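# Find the slack control line and latch its clutch open

## Task

Five control lines enter a grey console, and one has come detached inside, so it carries no tension; this cannot be seen and must be discovered by handling the lines. Using that line's red lever, swing its clutch fully open so it remains open on its own once released. The task fails if any other clutch's lever is lifted to an opening or near-opening position, even briefly as a trial, or if any other line gets drawn into the console. A result that holds only while the robot supports it does not count. At the end, release the lever and move the gripper away. Nothing may be pushed or knocked off the table.

## Robot and tools

Robot: one six-joint arm (xArm-type, uf850) with a two-finger parallel gripper and a camera on the wrist. A second, fixed camera (cam_high) views the scene. Both images are 896x504 pixels; cam_high comes first in each result.

Frame: every pose is in the scene frame. Its origin sits on the table surface under the arm's base, +z points up, and +y lies to the left for someone facing along +x. The base may be slightly tilted. Gripper axes: the fingers extend along the gripper's own +z and close along its own y. end_effector_position is the midpoint between the pads when shut, roughly 2 cm short of the fingertips; closing pushes the tips about 10 mm further along gripper +z.

execute_actions(actions): actions is a list of actions. Each action is a list of 1 to 15 rows, and each row lasts one control step (1/30 s). If fewer than 15 rows are given, the last row repeats until the action's 15 steps (0.5 s) are used. A row is 8 numbers: x, y, z in metres (an absolute target position in the scene frame), then qw, qx, qy, qz (absolute target orientation as a unit quaternion, w first), then opening from -1 (closed) to +1 (open, 0.084 m). Put the intended quaternion in every row; do not copy back a drifted reported one. An action is rejected when its target lies over 0.6 m from the gripper's position at that action's start along any gripper axis. If any action is malformed, or the first fails that check against the latest state, nothing in the call runs. An empty list just returns state and images.

Per-step limits: each step the commanded pose is trimmed to at most 70 mm and 16 degrees away from the measured pose, so long jumps take several actions, and after an action the arm only reaches the last trimmed pose. Position is favoured over orientation when both cannot be met. The elbow never fully straightens.

move(target, speed, blocking): target is one 8-number row as above (absolute pose plus opening; the opening is applied at the start). The gripper follows a straight path; the path lasts 0.5 to 10 s and is cut off at 10 s. speed is the path's top speed in m/s, 0.002 to 0.5, default 0.25; rotation is capped at twice that value in rad/s, taking the shorter way round. The path does not avoid obstacles and the real gripper can lag, stray or overshoot the speed, mostly near full reach. Faster contact and aiming deeper past a surface both push harder. With blocking=false the call returns after 0.5 s while motion continues; until a result shows it ended, other moves and execute_actions are refused, so call wait or stop. The result adds a "move:" line with the outcome (done, off_target, moving, held, fault), distance to target, and limits: paced means the sent pose was trimmed; held means a check blocked some steps, after which motion can jump faster than speed.

wait(seconds): 0 to 10; the arm keeps its last command and a running move continues; returns early when that move ends.
stop(): brakes a running move; braking needs distance, more when fast; the fingers do not stop.
zoom_image(camera, region): camera is cam_high or cam_wrist; region is [x0, y0, x1, y1] in pixels of that camera's last full image, top-left origin, at most 504 by 504.
read_manual(section): returns only licence text ("licences"); no motion.
finished_scene(scene): integer number of the current scene; ends it for good after the last command has been held, and reports success.

Result lines: the state line gives position (m), quaternion (wxyz) and linear/angular velocities. Step readings list end_effector_position at some steps; HELD marks steps partly blocked. "pose unreachable" means the clearance check (which treats any base mount as part of the arm) altered or blocked the command. "Hand target" is the pose the controller now drives toward. grip_measured is the actual finger opening on the -1..1 scale; to grip, command a value clearly below it (lower squeezes harder, up to about 24 N per pad). Joint positions follow base to wrist; joint torques are total drive output, offset and noisy, nonzero even in free air. The printed position may be off, more at long reach.

Joint ranges (rad): waist and forearm roll and wrist roll ±6.283, shoulder ±2.304, elbow -4.224 to 0.061, wrist pitch ±2.164. Load limits (N m): waist 56.4, shoulder 56.4, elbow 47, forearm roll 25.3, wrist pitch 17.8, wrist roll 17.8, held weight included. Reaching one triggers a TORQUE FAULT: the arm backs off, sits 10 s and drops the rest of the call. Holding loads heats motors; MOTOR HOT appears from 65 °C and at 80 °C an OVER-TEMPERATURE FAULT brakes the arm until it cools.

Care: probe lines gently to find the slack one by feel; never lift a wrong lever toward open; do not let other lines be dragged into the console; approach contacts slowly and not far past the surface; avoid knocking anything off the table. Make sure the chosen clutch stays open unaided, then open the fingers and back away before ending the scene.

Each tool is called as name([rows], argument=value, ...), one row to a line, values as JSON.

## Session

execute_actions(actions=[])

Scene clock: 0.00 s.
end_effector_position=(+0.7374, -0.3363, +0.1116) grip_measured=+1.00 end_effector_quat_wxyz=(-0.412, +0.687, -0.599, +0.018) end_effector_velocity=(+0.001, -0.000, +0.000) end_effector_angular_velocity=(-0.002, -0.001, +0.000)
Joint positions: [-0.596 -0.882 -1.552  1.716 -1.429 -0.777  0.084]
Joint velocities: [ 0.001  0.001 -0.001  0.001  0.001  0.    -0.   ]
Joint torques (N m, as the arm reports them, + toward a larger angle): no reading
Hand target: +0.737, -0.336, +0.112; -0.412, +0.687, -0.599, +0.018

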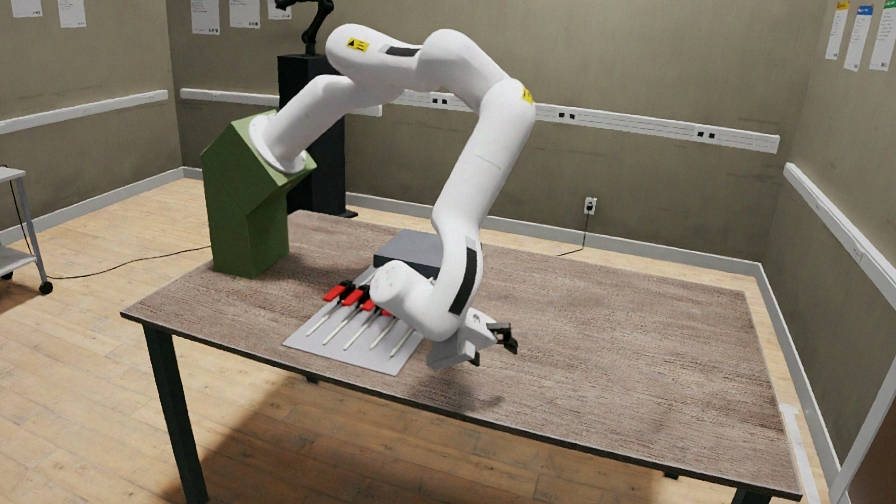

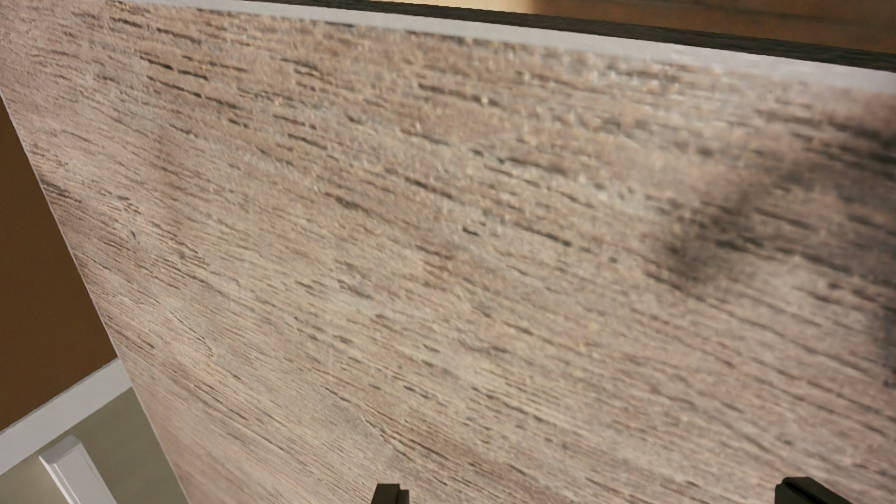

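move(target=[0.42,-0.2,0.35,0,0.707,-0.707,0,1])

Scene clock: 7.40 s.
end_effector_position=(+0.4200, -0.1988, +0.3490) grip_measured=+1.00 end_effector_quat_wxyz=(-0.000, +0.707, -0.707, +0.002) end_effector_velocity=(-0.000, +0.000, +0.002) end_effector_angular_velocity=(-0.001, +0.001, -0.001)
Joint positions: [-0.897  0.259 -0.272  1.494 -0.752 -0.783  0.084]
Joint velocities: [-0.004  0.007  0.001 -0.009 -0.     0.009 -0.   ]
Joint torques (N m, as the arm reports them, + toward a larger angle): [-5.01 19.9  -6.63  1.31 -0.62  0.41]
Hand target: +0.420, -0.199, +0.349; -0.000, +0.707, -0.707, +0.001
Off the commanded pose: 0.002 m, 0 deg.
move: done
camera_calibration (this result's frames):
cam_wrist: T_world_to_cam=[[-0.999807, 0.0196402, -0.000651214, 0.455057], [0.0196425, 0.9998, -0.00373273, 0.258122], [0.000577773, -0.0037448, -0.999993, 0.481786], [0, 0, 0, 1]] pos_world=[0.449621, -0.265204, 0.483043]

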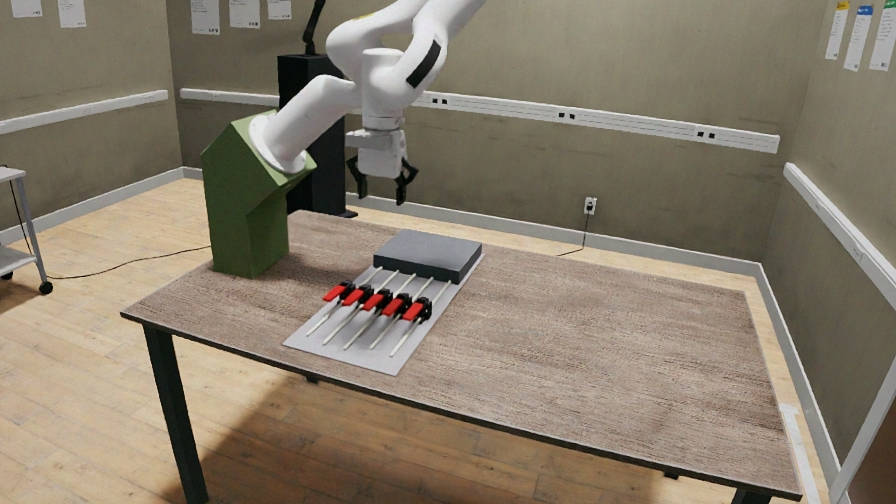

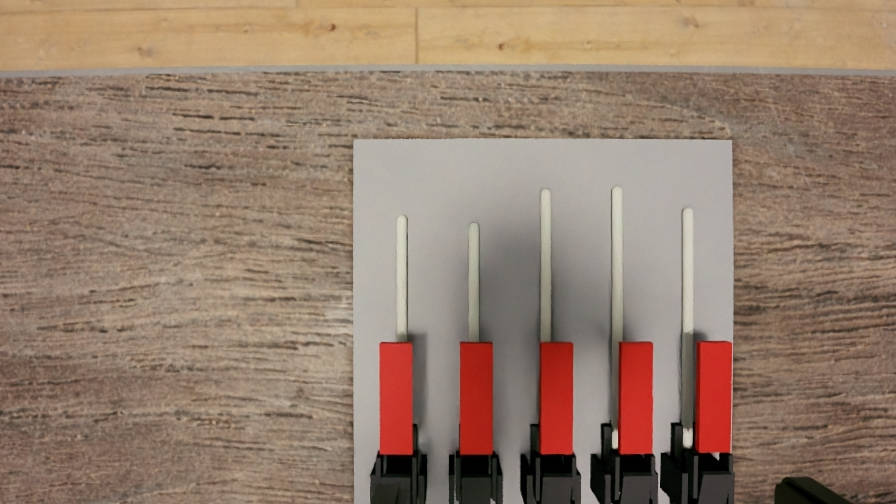

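move(target=[0.36,0.0,0.3,0,0.707,-0.707,0,1])

zoom_image(camera="cam_high", region=[270,220,510,380])

Scene clock: 15.27 s.
end_effector_position=(+0.3607, -0.0008, +0.2994) grip_measured=+1.00 end_effector_quat_wxyz=(+0.015, +0.706, -0.707, -0.039) end_effector_velocity=(-0.001, +0.000, -0.001) end_effector_angular_velocity=(-0.034, +0.004, +0.004)
Joint positions: [-0.008  0.582  0.063  2.423 -0.312 -0.993  0.084]
Joint velocities: [ 0.066  0.006  0.002  0.209  0.047 -0.152 -0.   ]
Joint torques (N m, as the arm reports them, + toward a larger angle): [-0.91 16.28 -0.37  0.47 -0.45  0.45]
Hand target: +0.361, -0.001, +0.299; +0.017, +0.706, -0.707, -0.037
Off the commanded pose: 0.001 m, 5 deg.
joint sent to its limit — the command would take joint 3 (elbow) past its upper limit, so that joint was sent only as far as its limit.
move: off_target
camera_calibration (this result's frames):
cam_wrist: T_world_to_cam=[[-0.996725, 0.0183948, 0.0787475, 0.367028], [0.0207834, 0.999345, 0.0296206, 0.0506726], [-0.078151, 0.0311602, -0.996454, 0.460331], [0, 0, 0, 1]] pos_world=[0.400748, -0.0717349, 0.428296]

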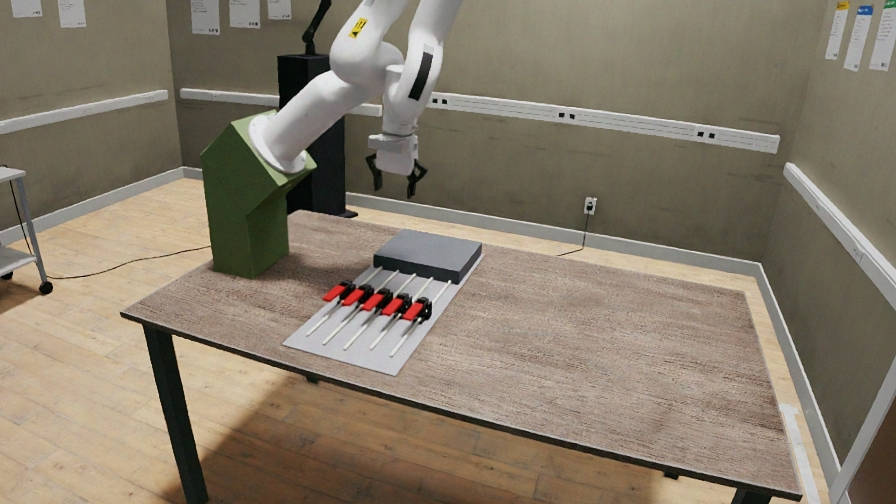

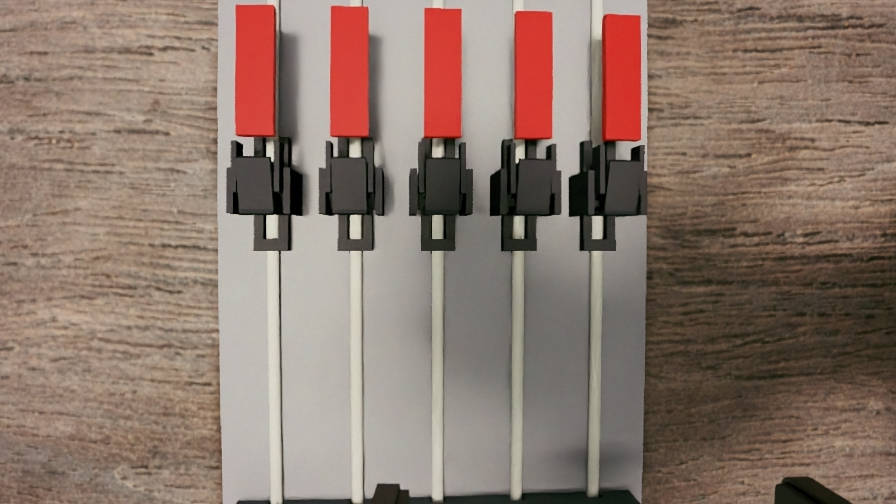

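Region (270, 220, 510, 380) of cam_high's 896x504 image, scaled by 2.100, with more detail than that image has.

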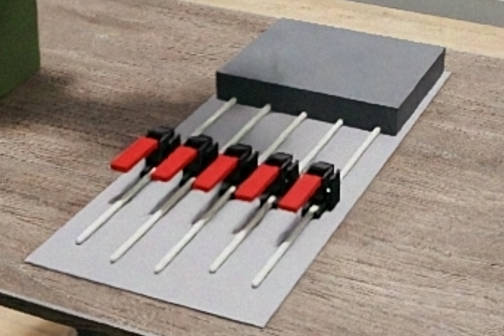

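move(target=[0.485,-0.255,0.1,0,0.707,-0.707,0,0])

move(target=[0.485,-0.255,0.033,0,0.707,-0.707,0,0], speed=0.08)

move(target=[0.485,-0.255,0.033,0,0.707,-0.707,0,-1])

zoom_image(camera="cam_high", region=[270,220,510,380])

move(target=[0.485,-0.285,0.033,0,0.707,-0.707,0,-1], speed=0.03)

zoom_image(camera="cam_high", region=[270,220,510,380])

Scene clock: 24.30 s.
end_effector_position=(+0.4850, -0.2553, +0.1008) grip_measured=-0.01 end_effector_quat_wxyz=(+0.000, +0.707, -0.707, +0.001) end_effector_velocity=(+0.002, -0.001, -0.002) end_effector_angular_velocity=(+0.001, -0.003, +0.000)
Joint positions: [-0.471 -0.492 -0.745  2.249 -0.675 -1.253  0.044]
Joint velocities: [ 0.    -0.005 -0.007 -0.001 -0.001  0.002 -0.   ]
Joint torques (N m, as the arm reports them, + toward a larger angle): [-13.7   30.71  -0.37   1.2   -0.54   0.45]
Hand target: +0.485, -0.255, +0.101; -0.000, +0.707, -0.707, +0.001
Off the commanded pose: 0.001 m, 0 deg.
move: done
camera_calibration (this result's frames):
cam_wrist: T_world_to_cam=[[-0.999831, 0.0183448, 0.000957945, 0.520554], [0.0183423, 0.999829, -0.00249873, 0.312834], [-0.00100362, -0.00248074, -0.999996, 0.234404], [0, 0, 0, 1]] pos_world=[0.514963, -0.321749, 0.234686]

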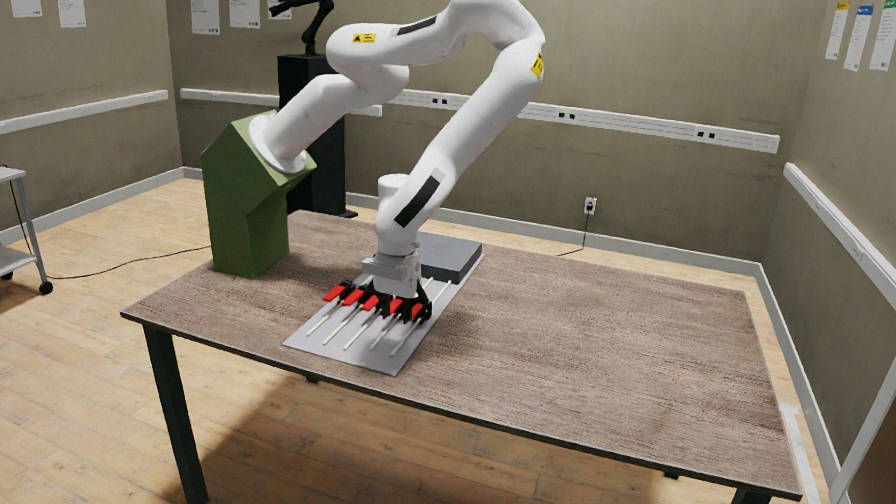

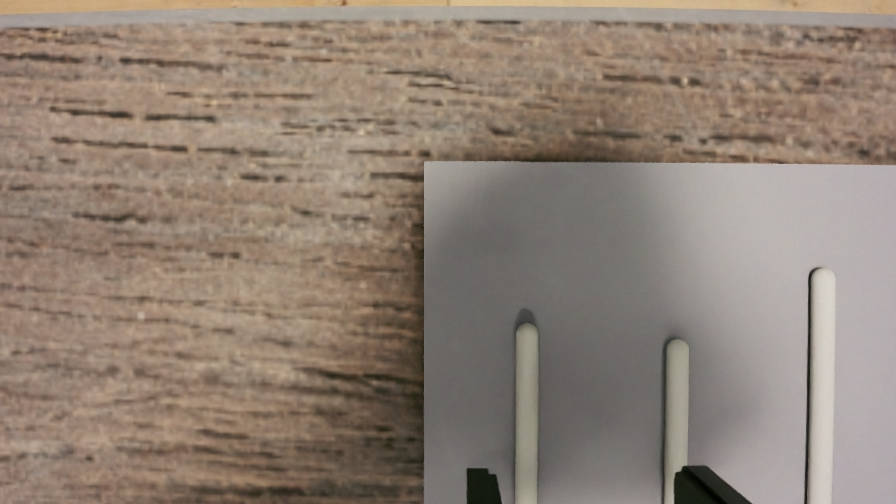

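Scene clock: 25.60 s.
end_effector_position=(+0.4850, -0.2552, +0.0333) grip_measured=-0.01 end_effector_quat_wxyz=(+0.000, +0.707, -0.707, +0.000) end_effector_velocity=(-0.000, +0.000, -0.002) end_effector_angular_velocity=(+0.001, -0.000, +0.000)
Joint positions: [-0.402 -0.657 -0.874  2.363 -0.688 -1.313  0.044]
Joint velocities: [ 0.001 -0.005 -0.003  0.001 -0.001 -0.001 -0.   ]
Joint torques (N m, as the arm reports them, + toward a larger angle): [-13.1   31.98   1.39   1.27  -0.49   0.67]
Hand target: +0.485, -0.255, +0.033; +0.000, +0.707, -0.707, +0.000
Off the commanded pose: 0.000 m, 0 deg.
move: done
camera_calibration (this result's frames):
cam_wrist: T_world_to_cam=[[-0.999828, 0.0184961, 0.00168151, 0.520652], [0.0184927, 0.999827, -0.00205263, 0.312532], [-0.00171919, -0.00202118, -0.999996, 0.167362], [0, 0, 0, 1]] pos_world=[0.515071, -0.32177, 0.167127]

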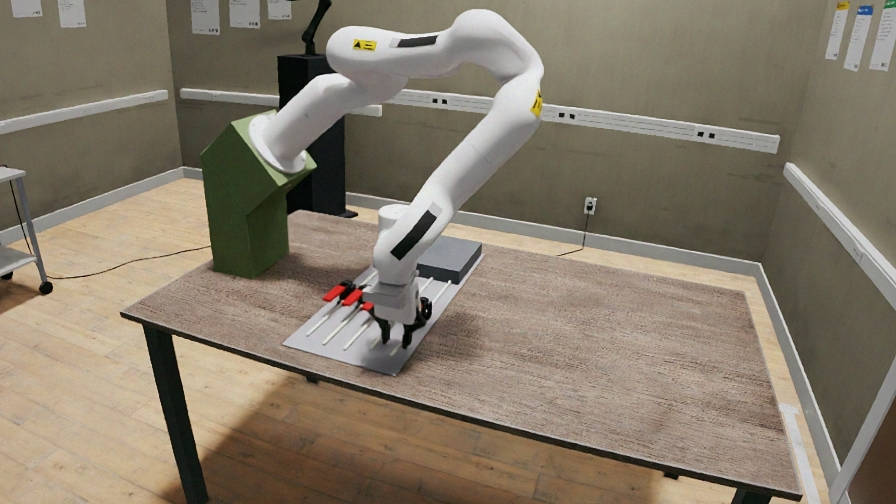

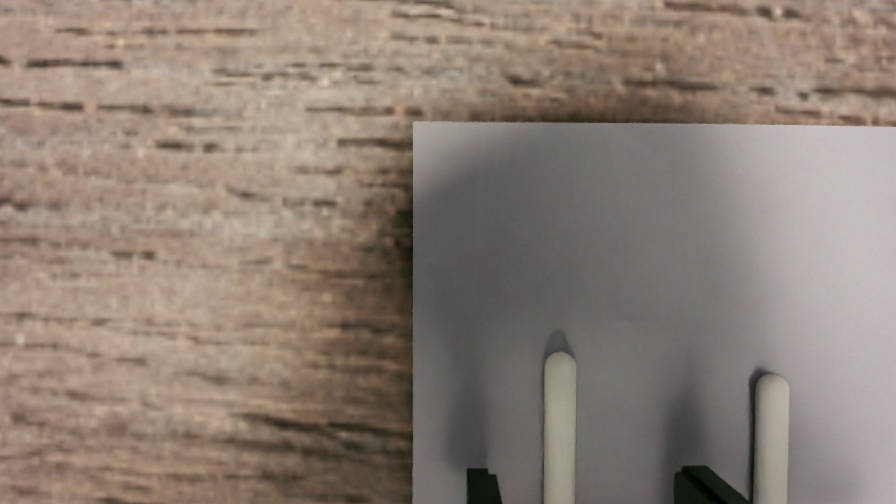

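Scene clock: 26.30 s.
end_effector_position=(+0.4850, -0.2550, +0.0330) grip_measured=-1.00 end_effector_quat_wxyz=(+0.000, +0.707, -0.707, +0.000) end_effector_velocity=(+0.001, -0.001, +0.000) end_effector_angular_velocity=(-0.000, -0.002, -0.000)
Joint positions: [-0.402 -0.658 -0.874  2.363 -0.688 -1.313  0.   ]
Joint velocities: [-0.001  0.    -0.001  0.    -0.002 -0.     0.   ]
Joint torques (N m, as the arm reports them, + toward a larger angle): [-12.66  31.41   1.5    0.58  -0.61   0.51]
Hand target: +0.485, -0.255, +0.033; +0.000, +0.707, -0.707, -0.000
Off the commanded pose: 0.000 m, 0 deg.
move: done
camera_calibration (this result's frames):
cam_wrist: T_world_to_cam=[[-0.999826, 0.0185705, 0.00165352, 0.520626], [0.0185676, 0.999826, -0.00177706, 0.312281], [-0.00168623, -0.00174605, -0.999997, 0.167165], [0, 0, 0, 1]] pos_world=[0.515019, -0.321603, 0.166858]

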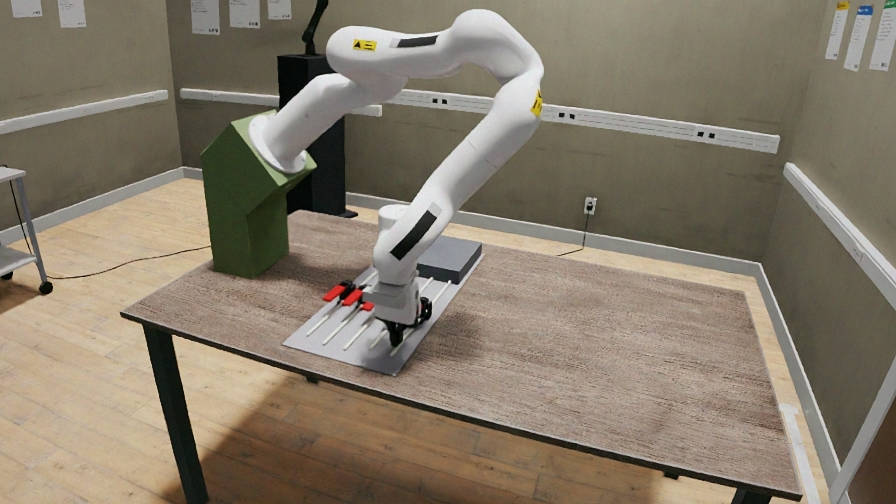

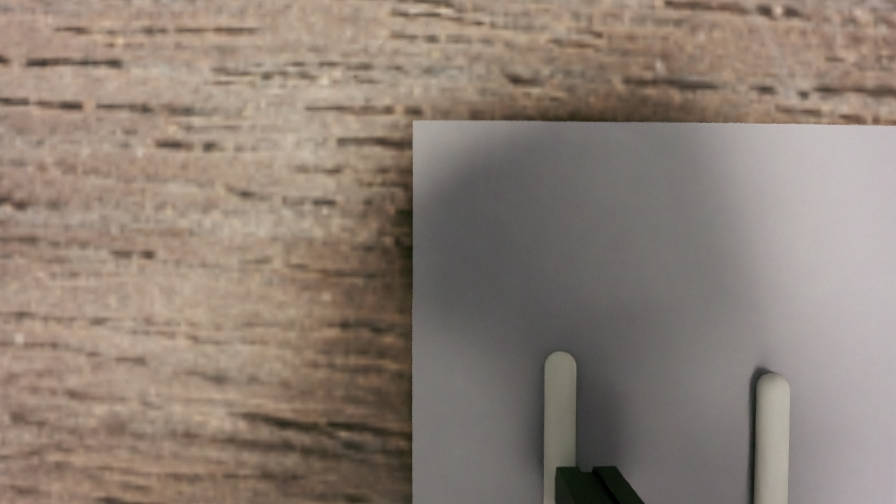

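Region (270, 220, 510, 380) of cam_high's 896x504 image, scaled by 2.100, with more detail than that image has.

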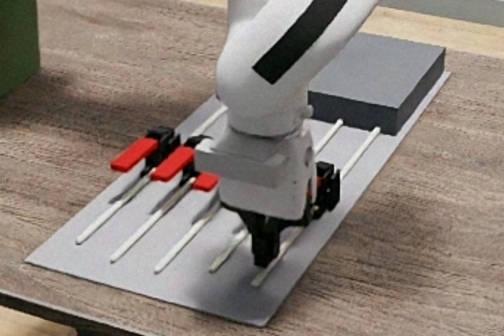

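Scene clock: 27.63 s.
end_effector_position=(+0.4850, -0.2848, +0.0330) grip_measured=-1.00 end_effector_quat_wxyz=(-0.000, +0.707, -0.707, -0.000) end_effector_velocity=(-0.000, -0.001, -0.000) end_effector_angular_velocity=(+0.001, +0.001, -0.001)
Joint positions: [-0.452 -0.686 -0.925  2.284 -0.681 -1.275  0.   ]
Joint velocities: [-0.002 -0.002 -0.004 -0.005  0.001  0.004  0.   ]
Joint torques (N m, as the arm reports them, + toward a larger angle): [-15.26  32.09   0.61   0.79  -0.49   0.4 ]
Hand target: +0.485, -0.285, +0.033; -0.000, +0.707, -0.707, -0.000
Off the commanded pose: 0.000 m, 0 deg.
move: done
camera_calibration (this result's frames):
cam_wrist: T_world_to_cam=[[-0.999826, 0.0185938, 0.00157415, 0.521174], [0.0185912, 0.999826, -0.00165871, 0.342008], [-0.00160471, -0.00162915, -0.999997, 0.167121], [0, 0, 0, 1]] pos_world=[0.514993, -0.351367, 0.166868]

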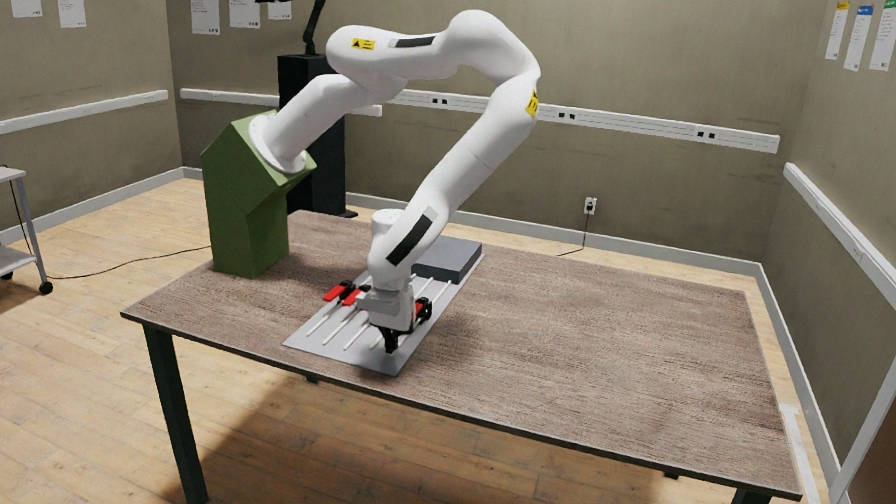

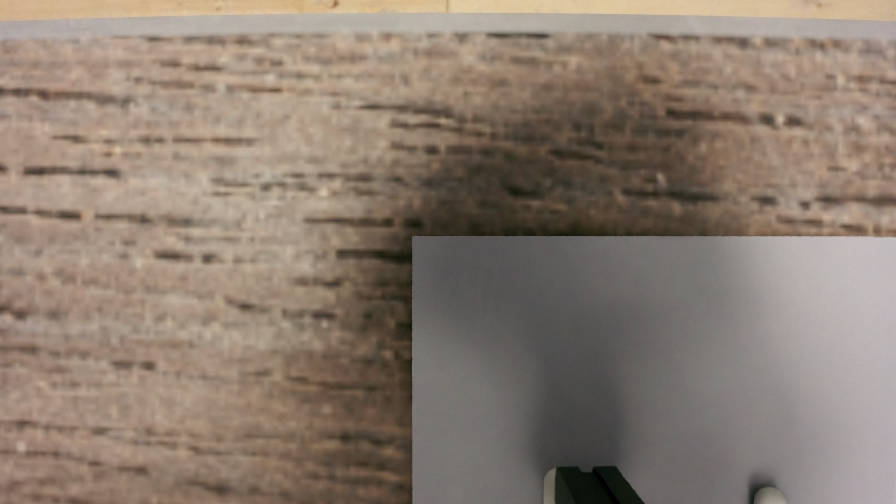

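Region (270, 220, 510, 380) of cam_high's 896x504 image, scaled by 2.100, with more detail than that image has.

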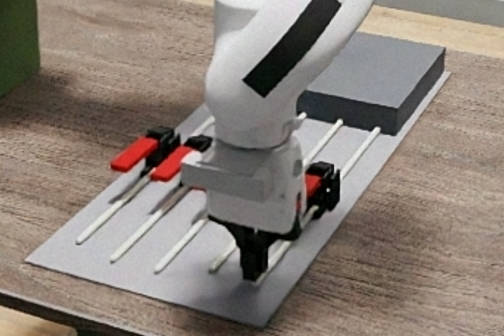

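move(target=[0.487,-0.255,0.033,0,0.707,-0.707,0,0], speed=0.08)

move(target=[0.487,-0.255,0.023,0,0.707,-0.707,0,0], speed=0.04)

move(target=[0.487,-0.255,0.023,0,0.707,-0.707,0,-1])

move(target=[0.487,-0.275,0.023,0,0.707,-0.707,0,-1], speed=0.03)

Scene clock: 33.90 s.
end_effector_position=(+0.4870, -0.2553, +0.0330) grip_measured=-0.01 end_effector_quat_wxyz=(+0.000, +0.707, -0.707, +0.000) end_effector_velocity=(-0.000, +0.001, +0.000) end_effector_angular_velocity=(-0.002, +0.000, -0.001)
Joint positions: [-0.401 -0.656 -0.877  2.36  -0.684 -1.309  0.044]
Joint velocities: [ 0.002  0.001  0.002  0.006  0.    -0.003 -0.   ]
Joint torques (N m, as the arm reports them, + toward a larger angle): [-13.75  32.93   1.08   1.03  -0.72   0.58]
Hand target: +0.487, -0.255, +0.033; +0.000, +0.707, -0.707, +0.000
Off the commanded pose: 0.000 m, 0 deg.
move: done
camera_calibration (this result's frames):
cam_wrist: T_world_to_cam=[[-0.999826, 0.0185765, 0.0017452, 0.522611], [0.0185733, 0.999826, -0.0018755, 0.312519], [-0.00177974, -0.00184276, -0.999997, 0.16717], [0, 0, 0, 1]] pos_world=[0.517013, -0.321864, 0.166844]

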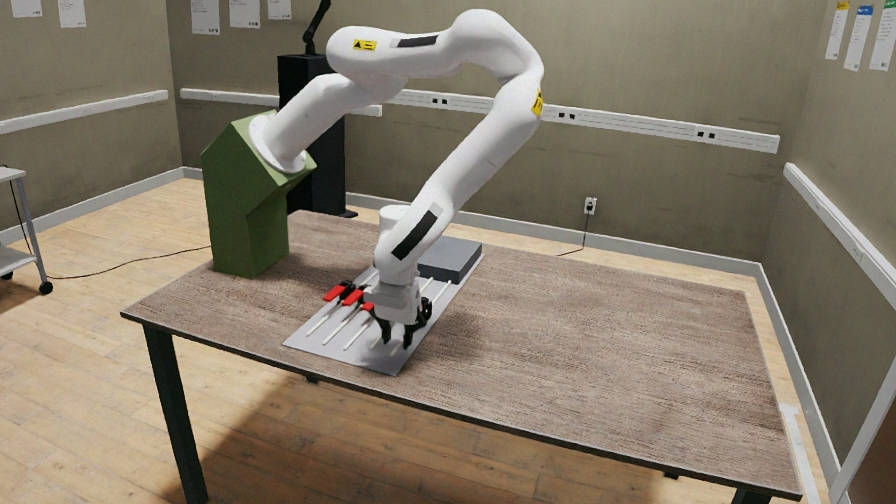

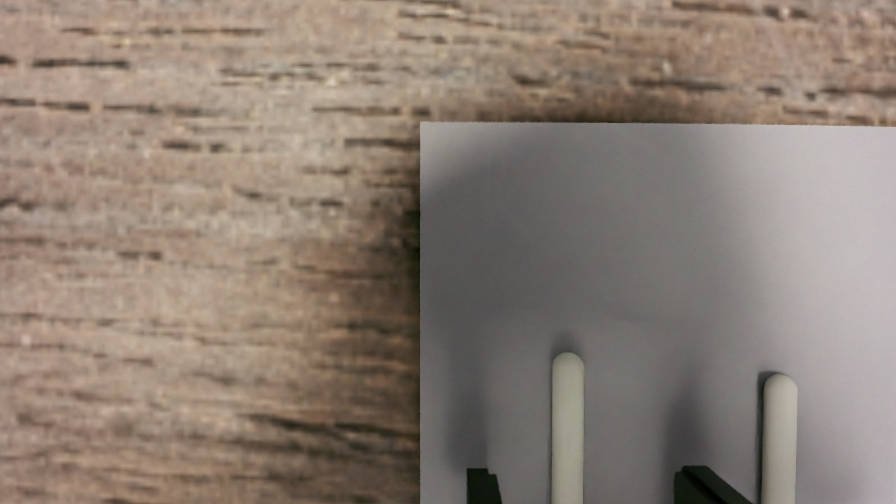

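Scene clock: 34.67 s.
end_effector_position=(+0.4870, -0.2550, +0.0232) grip_measured=-0.01 end_effector_quat_wxyz=(+0.000, +0.707, -0.707, +0.000) end_effector_velocity=(-0.001, -0.001, -0.001) end_effector_angular_velocity=(-0.000, -0.000, -0.002)
Joint positions: [-0.391 -0.68  -0.897  2.374 -0.685 -1.315  0.044]
Joint velocities: [-0.    -0.004 -0.002  0.002 -0.002 -0.001 -0.   ]
Joint torques (N m, as the arm reports them, + toward a larger angle): [-12.99  31.05   1.33   1.23  -0.57   0.56]
Hand target: +0.487, -0.255, +0.023; +0.000, +0.707, -0.707, +0.000
Off the commanded pose: 0.000 m, 0 deg.
move: done
camera_calibration (this result's frames):
cam_wrist: T_world_to_cam=[[-0.999826, 0.0185645, 0.0016595, 0.522644], [0.0185615, 0.999826, -0.00179241, 0.312255], [-0.00169248, -0.0017613, -0.999997, 0.157335], [0, 0, 0, 1]] pos_world=[0.517024, -0.321626, 0.157027]

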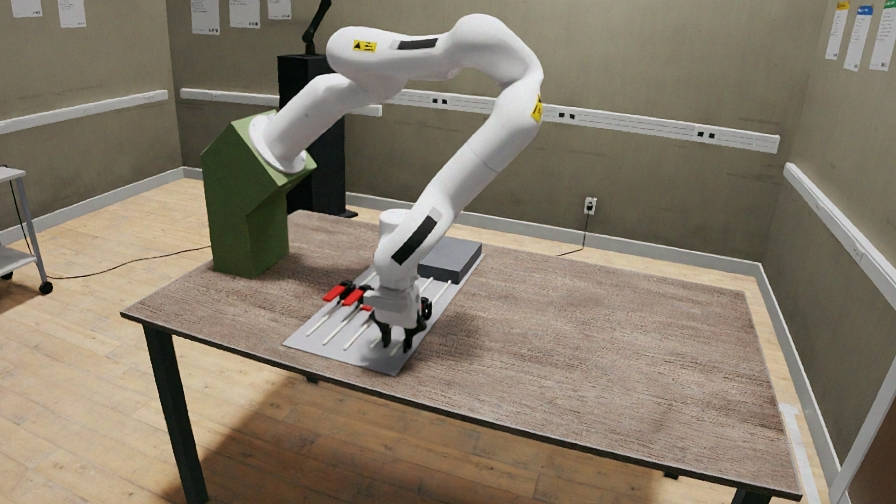

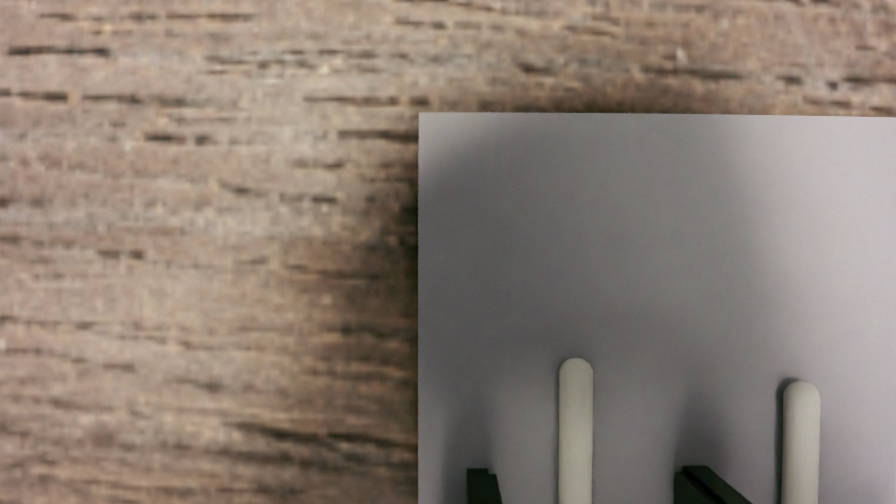

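Scene clock: 35.37 s.
end_effector_position=(+0.4870, -0.2551, +0.0231) grip_measured=-0.84 end_effector_quat_wxyz=(+0.000, +0.707, -0.707, +0.000) end_effector_velocity=(+0.001, +0.000, -0.000) end_effector_angular_velocity=(+0.001, -0.001, +0.002)
Joint positions: [-0.391 -0.68  -0.897  2.375 -0.685 -1.315  0.007]
Joint velocities: [ 0.001  0.    -0.002 -0.001  0.    -0.     0.   ]
Joint torques (N m, as the arm reports them, + toward a larger angle): [-5.85 25.2  -0.2   0.76 -0.51  0.57]
Hand target: +0.487, -0.255, +0.023; +0.000, +0.707, -0.707, +0.000
Off the commanded pose: 0.000 m, 0 deg.
move: done
camera_calibration (this result's frames):
cam_wrist: T_world_to_cam=[[-0.999824, 0.0186737, 0.00159603, 0.522708], [0.0186704, 0.999824, -0.0020051, 0.31231], [-0.00163319, -0.00197495, -0.999997, 0.157157], [0, 0, 0, 1]] pos_world=[0.517042, -0.321705, 0.156948]

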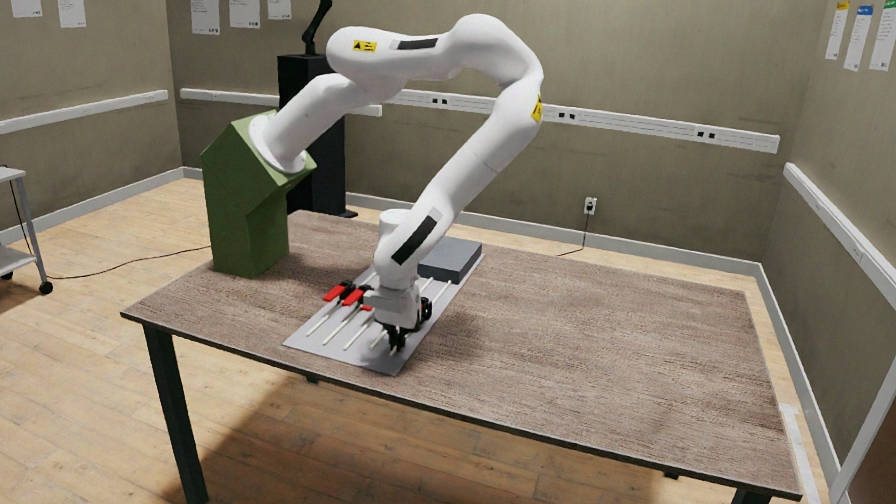

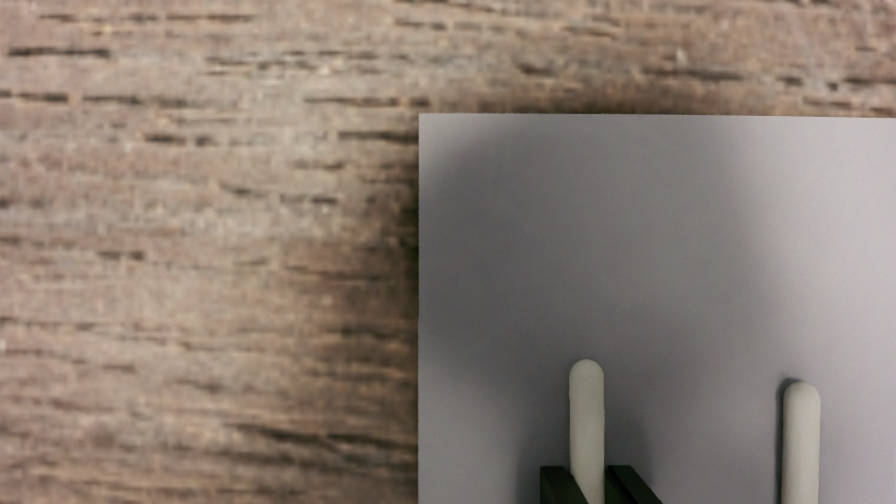

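Scene clock: 36.27 s.
end_effector_position=(+0.4863, -0.2639, +0.0221) grip_measured=-0.84 end_effector_quat_wxyz=(-0.010, +0.710, -0.704, -0.005) end_effector_velocity=(+0.000, +0.001, -0.000) end_effector_angular_velocity=(+0.013, -0.008, +0.001)
Joint positions: [-0.415 -0.697 -0.919  2.315 -0.698 -1.29   0.007]
Joint velocities: [-0.005 -0.005 -0.003 -0.021 -0.013  0.01  -0.   ]
Joint torques (N m, as the arm reports them, + toward a larger angle): [-45.75  24.27 -18.34  13.85   6.07   0.33]
Hand target: +0.487, -0.275, +0.023; -0.000, +0.707, -0.707, +0.000
Off the commanded pose: 0.011 m, 1 deg.
move: off_target
camera_calibration (this result's frames):
cam_wrist: T_world_to_cam=[[-0.999923, 0.011183, -0.0052891, 0.520346], [0.0110845, 0.999771, 0.018308, 0.324297], [0.00549263, 0.018248, -0.999818, 0.157996], [0, 0, 0, 1]] pos_world=[0.515844, -0.332925, 0.154783]

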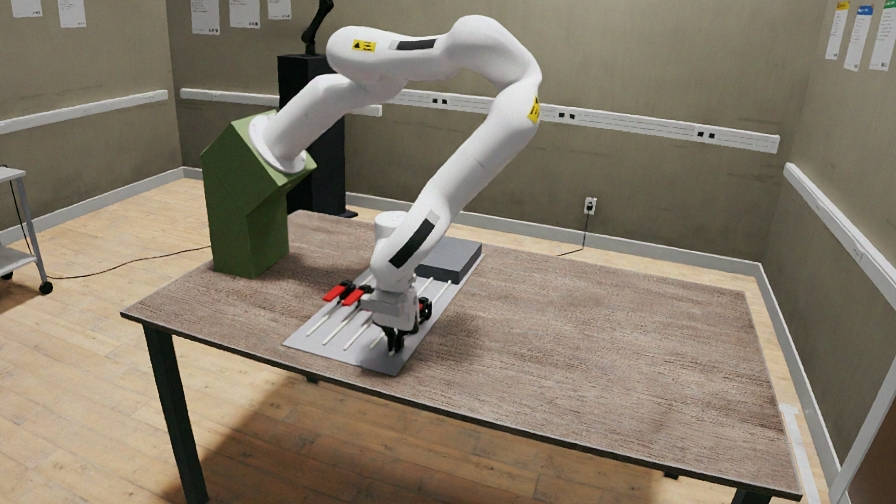

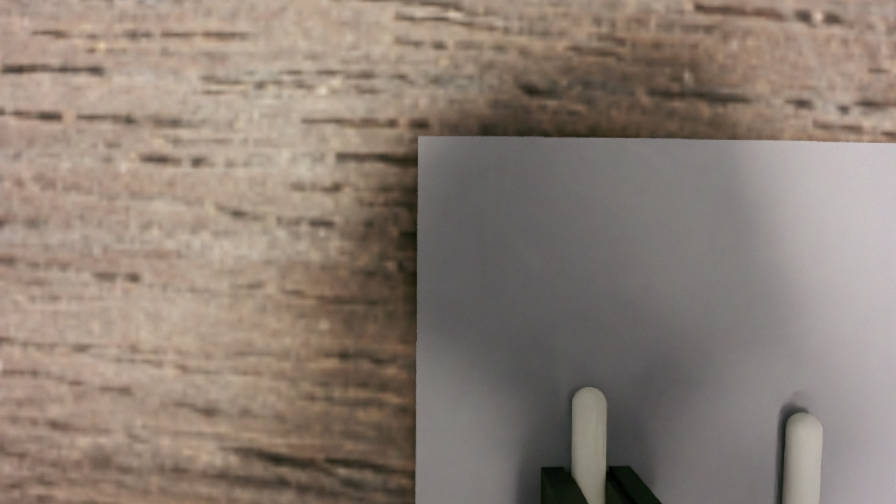

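execute_actions([
  [[0.487,-0.259,0.024,0,0.707,-0.707,0,-1]],
  [[0.487,-0.259,0.024,0,0.707,-0.707,0,0]],
  [[0.487,-0.255,0.045,0,0.707,-0.707,0,0]],
  [[0.434,-0.255,0.045,0,0.707,-0.707,0,0]],
  [[0.434,-0.255,0.025,0,0.707,-0.707,0,0]],
  [[0.434,-0.255,0.025,0,0.707,-0.707,0,-1]],
  [[0.434,-0.26,0.025,0,0.707,-0.707,0,-1]],
  [[0.434,-0.265,0.025,0,0.707,-0.707,0,-1]],
])

execute_actions([
  [[0.434,-0.258,0.025,0,0.707,-0.707,0,-1]],
  [[0.434,-0.258,0.025,0,0.707,-0.707,0,0]],
  [[0.434,-0.255,0.045,0,0.707,-0.707,0,0]],
  [[0.379,-0.255,0.045,0,0.707,-0.707,0,0]],
  [[0.379,-0.255,0.025,0,0.707,-0.707,0,0]],
  [[0.379,-0.255,0.025,0,0.707,-0.707,0,-1]],
  [[0.379,-0.26,0.025,0,0.707,-0.707,0,-1]],
  [[0.379,-0.265,0.025,0,0.707,-0.707,0,-1]],
])

Scene clock: 48.07 s.
end_effector_position=(+0.4340, -0.2648, +0.0250) grip_measured=-0.84 end_effector_quat_wxyz=(-0.000, +0.707, -0.707, -0.000) end_effector_velocity=(-0.001, +0.001, -0.000) end_effector_angular_velocity=(+0.002, +0.000, +0.000)
Joint positions: [-0.45  -0.741 -0.849  2.392 -0.771 -1.416  0.007]
Joint velocities: [-0.001 -0.001  0.    -0.003 -0.001  0.001 -0.   ]
Joint torques (N m, as the arm reports them, + toward a larger angle): [-26.75  32.83  -4.67   5.14   0.1    0.59]
Hand target: +0.434, -0.265, +0.025; -0.000, +0.707, -0.707, -0.000
Off the commanded pose: 0.000 m, 0 deg.
Step readings (end_effector_position; steps 1 to 15: 1st action; 16 to 30: 2nd action; 31 to 45: 3rd action; 46 to 60: 4th action; 61 to 75: 5th action; 76 to 90: 6th action; 91 to 105: 7th action; 106 to 120: 8th action):
0: (+0.4862, -0.2639, +0.0220)
1: (+0.4862, -0.2639, +0.0220)
2: (+0.4862, -0.2633, +0.0221)
4: (+0.4864, -0.2617, +0.0229)
8: (+0.4865, -0.2614, +0.0237)
15: (+0.4867, -0.2603, +0.0240)
16: (+0.4867, -0.2602, +0.0240)
17: (+0.4868, -0.2602, +0.0240)
19: (+0.4868, -0.2600, +0.0241)
23: (+0.4872, -0.2593, +0.0239)
30: (+0.4871, -0.2590, +0.0240)
31: (+0.4870, -0.2590, +0.0240)
32: (+0.4869, -0.2587, +0.0249)
34: (+0.4867, -0.2572, +0.0323)
38: (+0.4871, -0.2557, +0.0418)
45: (+0.4870, -0.2550, +0.0447)
46: (+0.4869, -0.2550, +0.0448)
47: (+0.4861, -0.2550, +0.0448)
49: (+0.4722, -0.2552, +0.0450)
53: (+0.4404, -0.2541, +0.0456)
60: (+0.4350, -0.2550, +0.0451)
61: (+0.4348, -0.2550, +0.0451)
62: (+0.4348, -0.2552, +0.0441)
64: (+0.4346, -0.2551, +0.0369)
68: (+0.4338, -0.2546, +0.0279)
75: (+0.4341, -0.2551, +0.0253)
76: (+0.4340, -0.2551, +0.0252)
77: (+0.4340, -0.2551, +0.0252)
79: (+0.4340, -0.2550, +0.0251)
83: (+0.4340, -0.2550, +0.0250)
90: (+0.4340, -0.2550, +0.0250)
91: (+0.4340, -0.2550, +0.0250)
92: (+0.4340, -0.2553, +0.0250)
94: (+0.4334, -0.2559, +0.0249)
98: (+0.4331, -0.2575, +0.0248)
105: (+0.4338, -0.2595, +0.0250)
106: (+0.4338, -0.2596, +0.0250)
107: (+0.4338, -0.2601, +0.0250)
109: (+0.4339, -0.2622, +0.0250)
113: (+0.4340, -0.2644, +0.0250)
120: end_effector_position above
camera_calibration (this result's frames):
cam_wrist: T_world_to_cam=[[-0.999827, 0.0185336, 0.00167554, 0.46977], [0.0185309, 0.999827, -0.00157357, 0.323048], [-0.00170442, -0.00154225, -0.999997, 0.159111], [0, 0, 0, 1]] pos_world=[0.463974, -0.331454, 0.158832]

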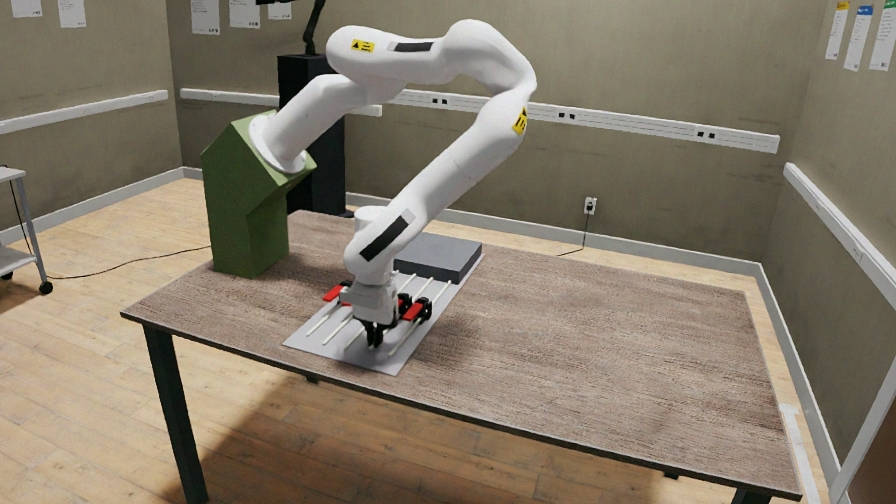

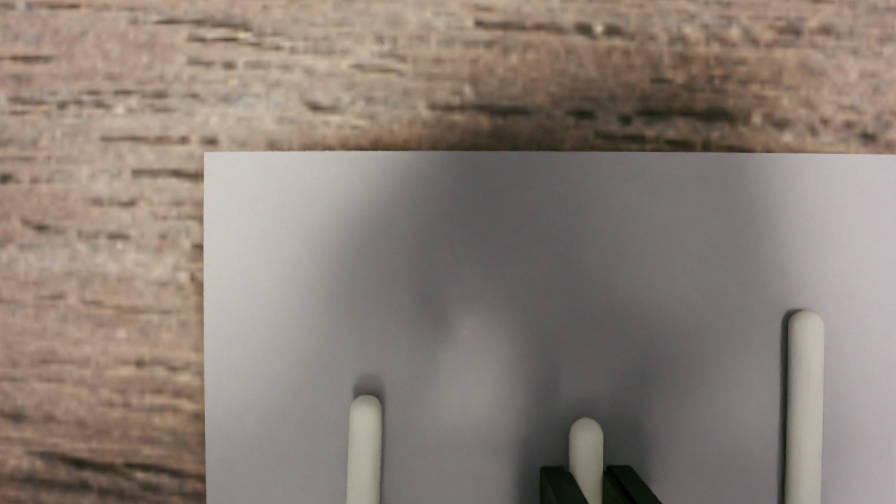

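Scene clock: 52.07 s.
end_effector_position=(+0.3789, -0.2648, +0.0250) grip_measured=-0.84 end_effector_quat_wxyz=(-0.000, +0.707, -0.707, -0.000) end_effector_velocity=(-0.000, -0.001, -0.000) end_effector_angular_velocity=(-0.000, +0.001, +0.000)
Joint positions: [-0.498 -0.817 -0.804  2.419 -0.862 -1.525  0.007]
Joint velocities: [-0.001 -0.001 -0.002 -0.002  0.002  0.     0.   ]
Joint torques (N m, as the arm reports them, + toward a larger angle): [-25.44  33.17  -3.43   6.01  -0.3    0.58]
Hand target: +0.379, -0.265, +0.025; -0.000, +0.707, -0.707, -0.000
Off the commanded pose: 0.000 m, 0 deg.
Step readings (end_effector_position; steps 1 to 15: 1st action; 16 to 30: 2nd action; 31 to 45: 3rd action; 46 to 60: 4th action; 61 to 75: 5th action; 76 to 90: 6th action; 91 to 105: 7th action; 106 to 120: 8th action):
0: (+0.4340, -0.2648, +0.0250)
1: (+0.4339, -0.2648, +0.0250)
2: (+0.4340, -0.2645, +0.0250)
4: (+0.4348, -0.2636, +0.0252)
8: (+0.4349, -0.2607, +0.0252)
15: (+0.4342, -0.2585, +0.0250)
16: (+0.4341, -0.2584, +0.0250)
17: (+0.4341, -0.2583, +0.0250)
19: (+0.4340, -0.2581, +0.0250)
23: (+0.4340, -0.2580, +0.0250)
30: (+0.4340, -0.2580, +0.0250)
31: (+0.4340, -0.2580, +0.0250)
32: (+0.4339, -0.2577, +0.0260)
34: (+0.4337, -0.2566, +0.0331)
38: (+0.4340, -0.2555, +0.0420)
45: (+0.4340, -0.2550, +0.0447)
46: (+0.4339, -0.2550, +0.0448)
47: (+0.4331, -0.2550, +0.0448)
49: (+0.4184, -0.2552, +0.0450)
53: (+0.3858, -0.2535, +0.0460)
60: (+0.3800, -0.2550, +0.0451)
61: (+0.3798, -0.2550, +0.0451)
62: (+0.3797, -0.2552, +0.0441)
64: (+0.3796, -0.2551, +0.0368)
68: (+0.3790, -0.2546, +0.0279)
75: (+0.3790, -0.2551, +0.0253)
76: (+0.3790, -0.2551, +0.0252)
77: (+0.3790, -0.2551, +0.0252)
79: (+0.3790, -0.2550, +0.0251)
83: (+0.3790, -0.2550, +0.0250)
90: (+0.3790, -0.2550, +0.0250)
91: (+0.3790, -0.2550, +0.0250)
92: (+0.3790, -0.2553, +0.0250)
94: (+0.3782, -0.2559, +0.0250)
98: (+0.3778, -0.2574, +0.0250)
105: (+0.3787, -0.2595, +0.0250)
106: (+0.3788, -0.2596, +0.0250)
107: (+0.3788, -0.2600, +0.0250)
109: (+0.3789, -0.2622, +0.0250)
113: (+0.3790, -0.2644, +0.0250)
120: end_effector_position above
camera_calibration (this result's frames):
cam_wrist: T_world_to_cam=[[-0.999829, 0.018416, 0.00175336, 0.414718], [0.0184135, 0.999829, -0.00138517, 0.324053], [-0.00177857, -0.00135265, -0.999998, 0.159103], [0, 0, 0, 1]] pos_world=[0.408964, -0.33142, 0.158824]

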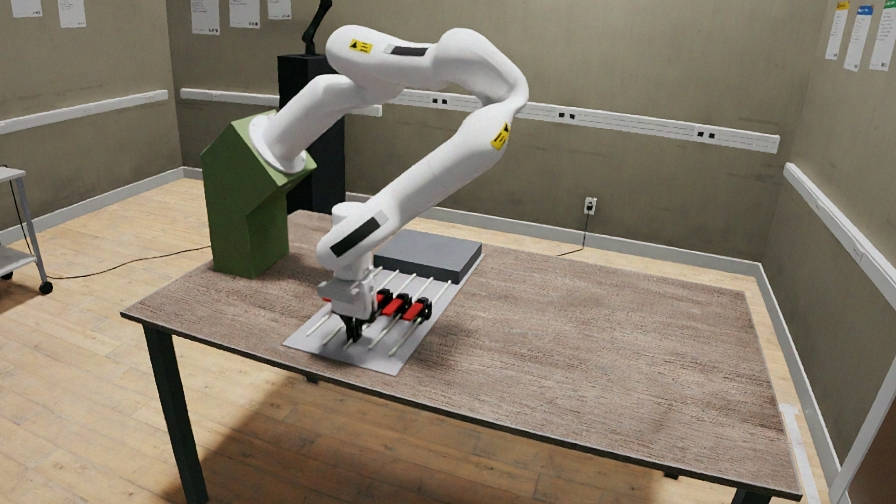

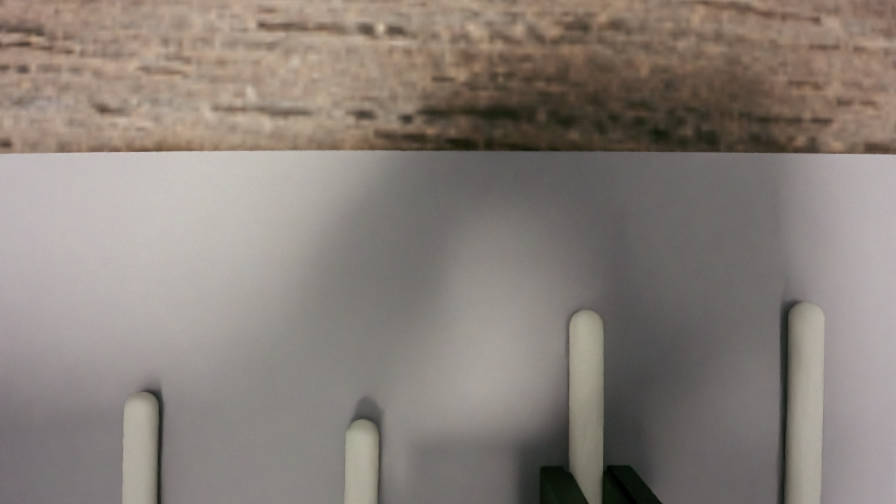

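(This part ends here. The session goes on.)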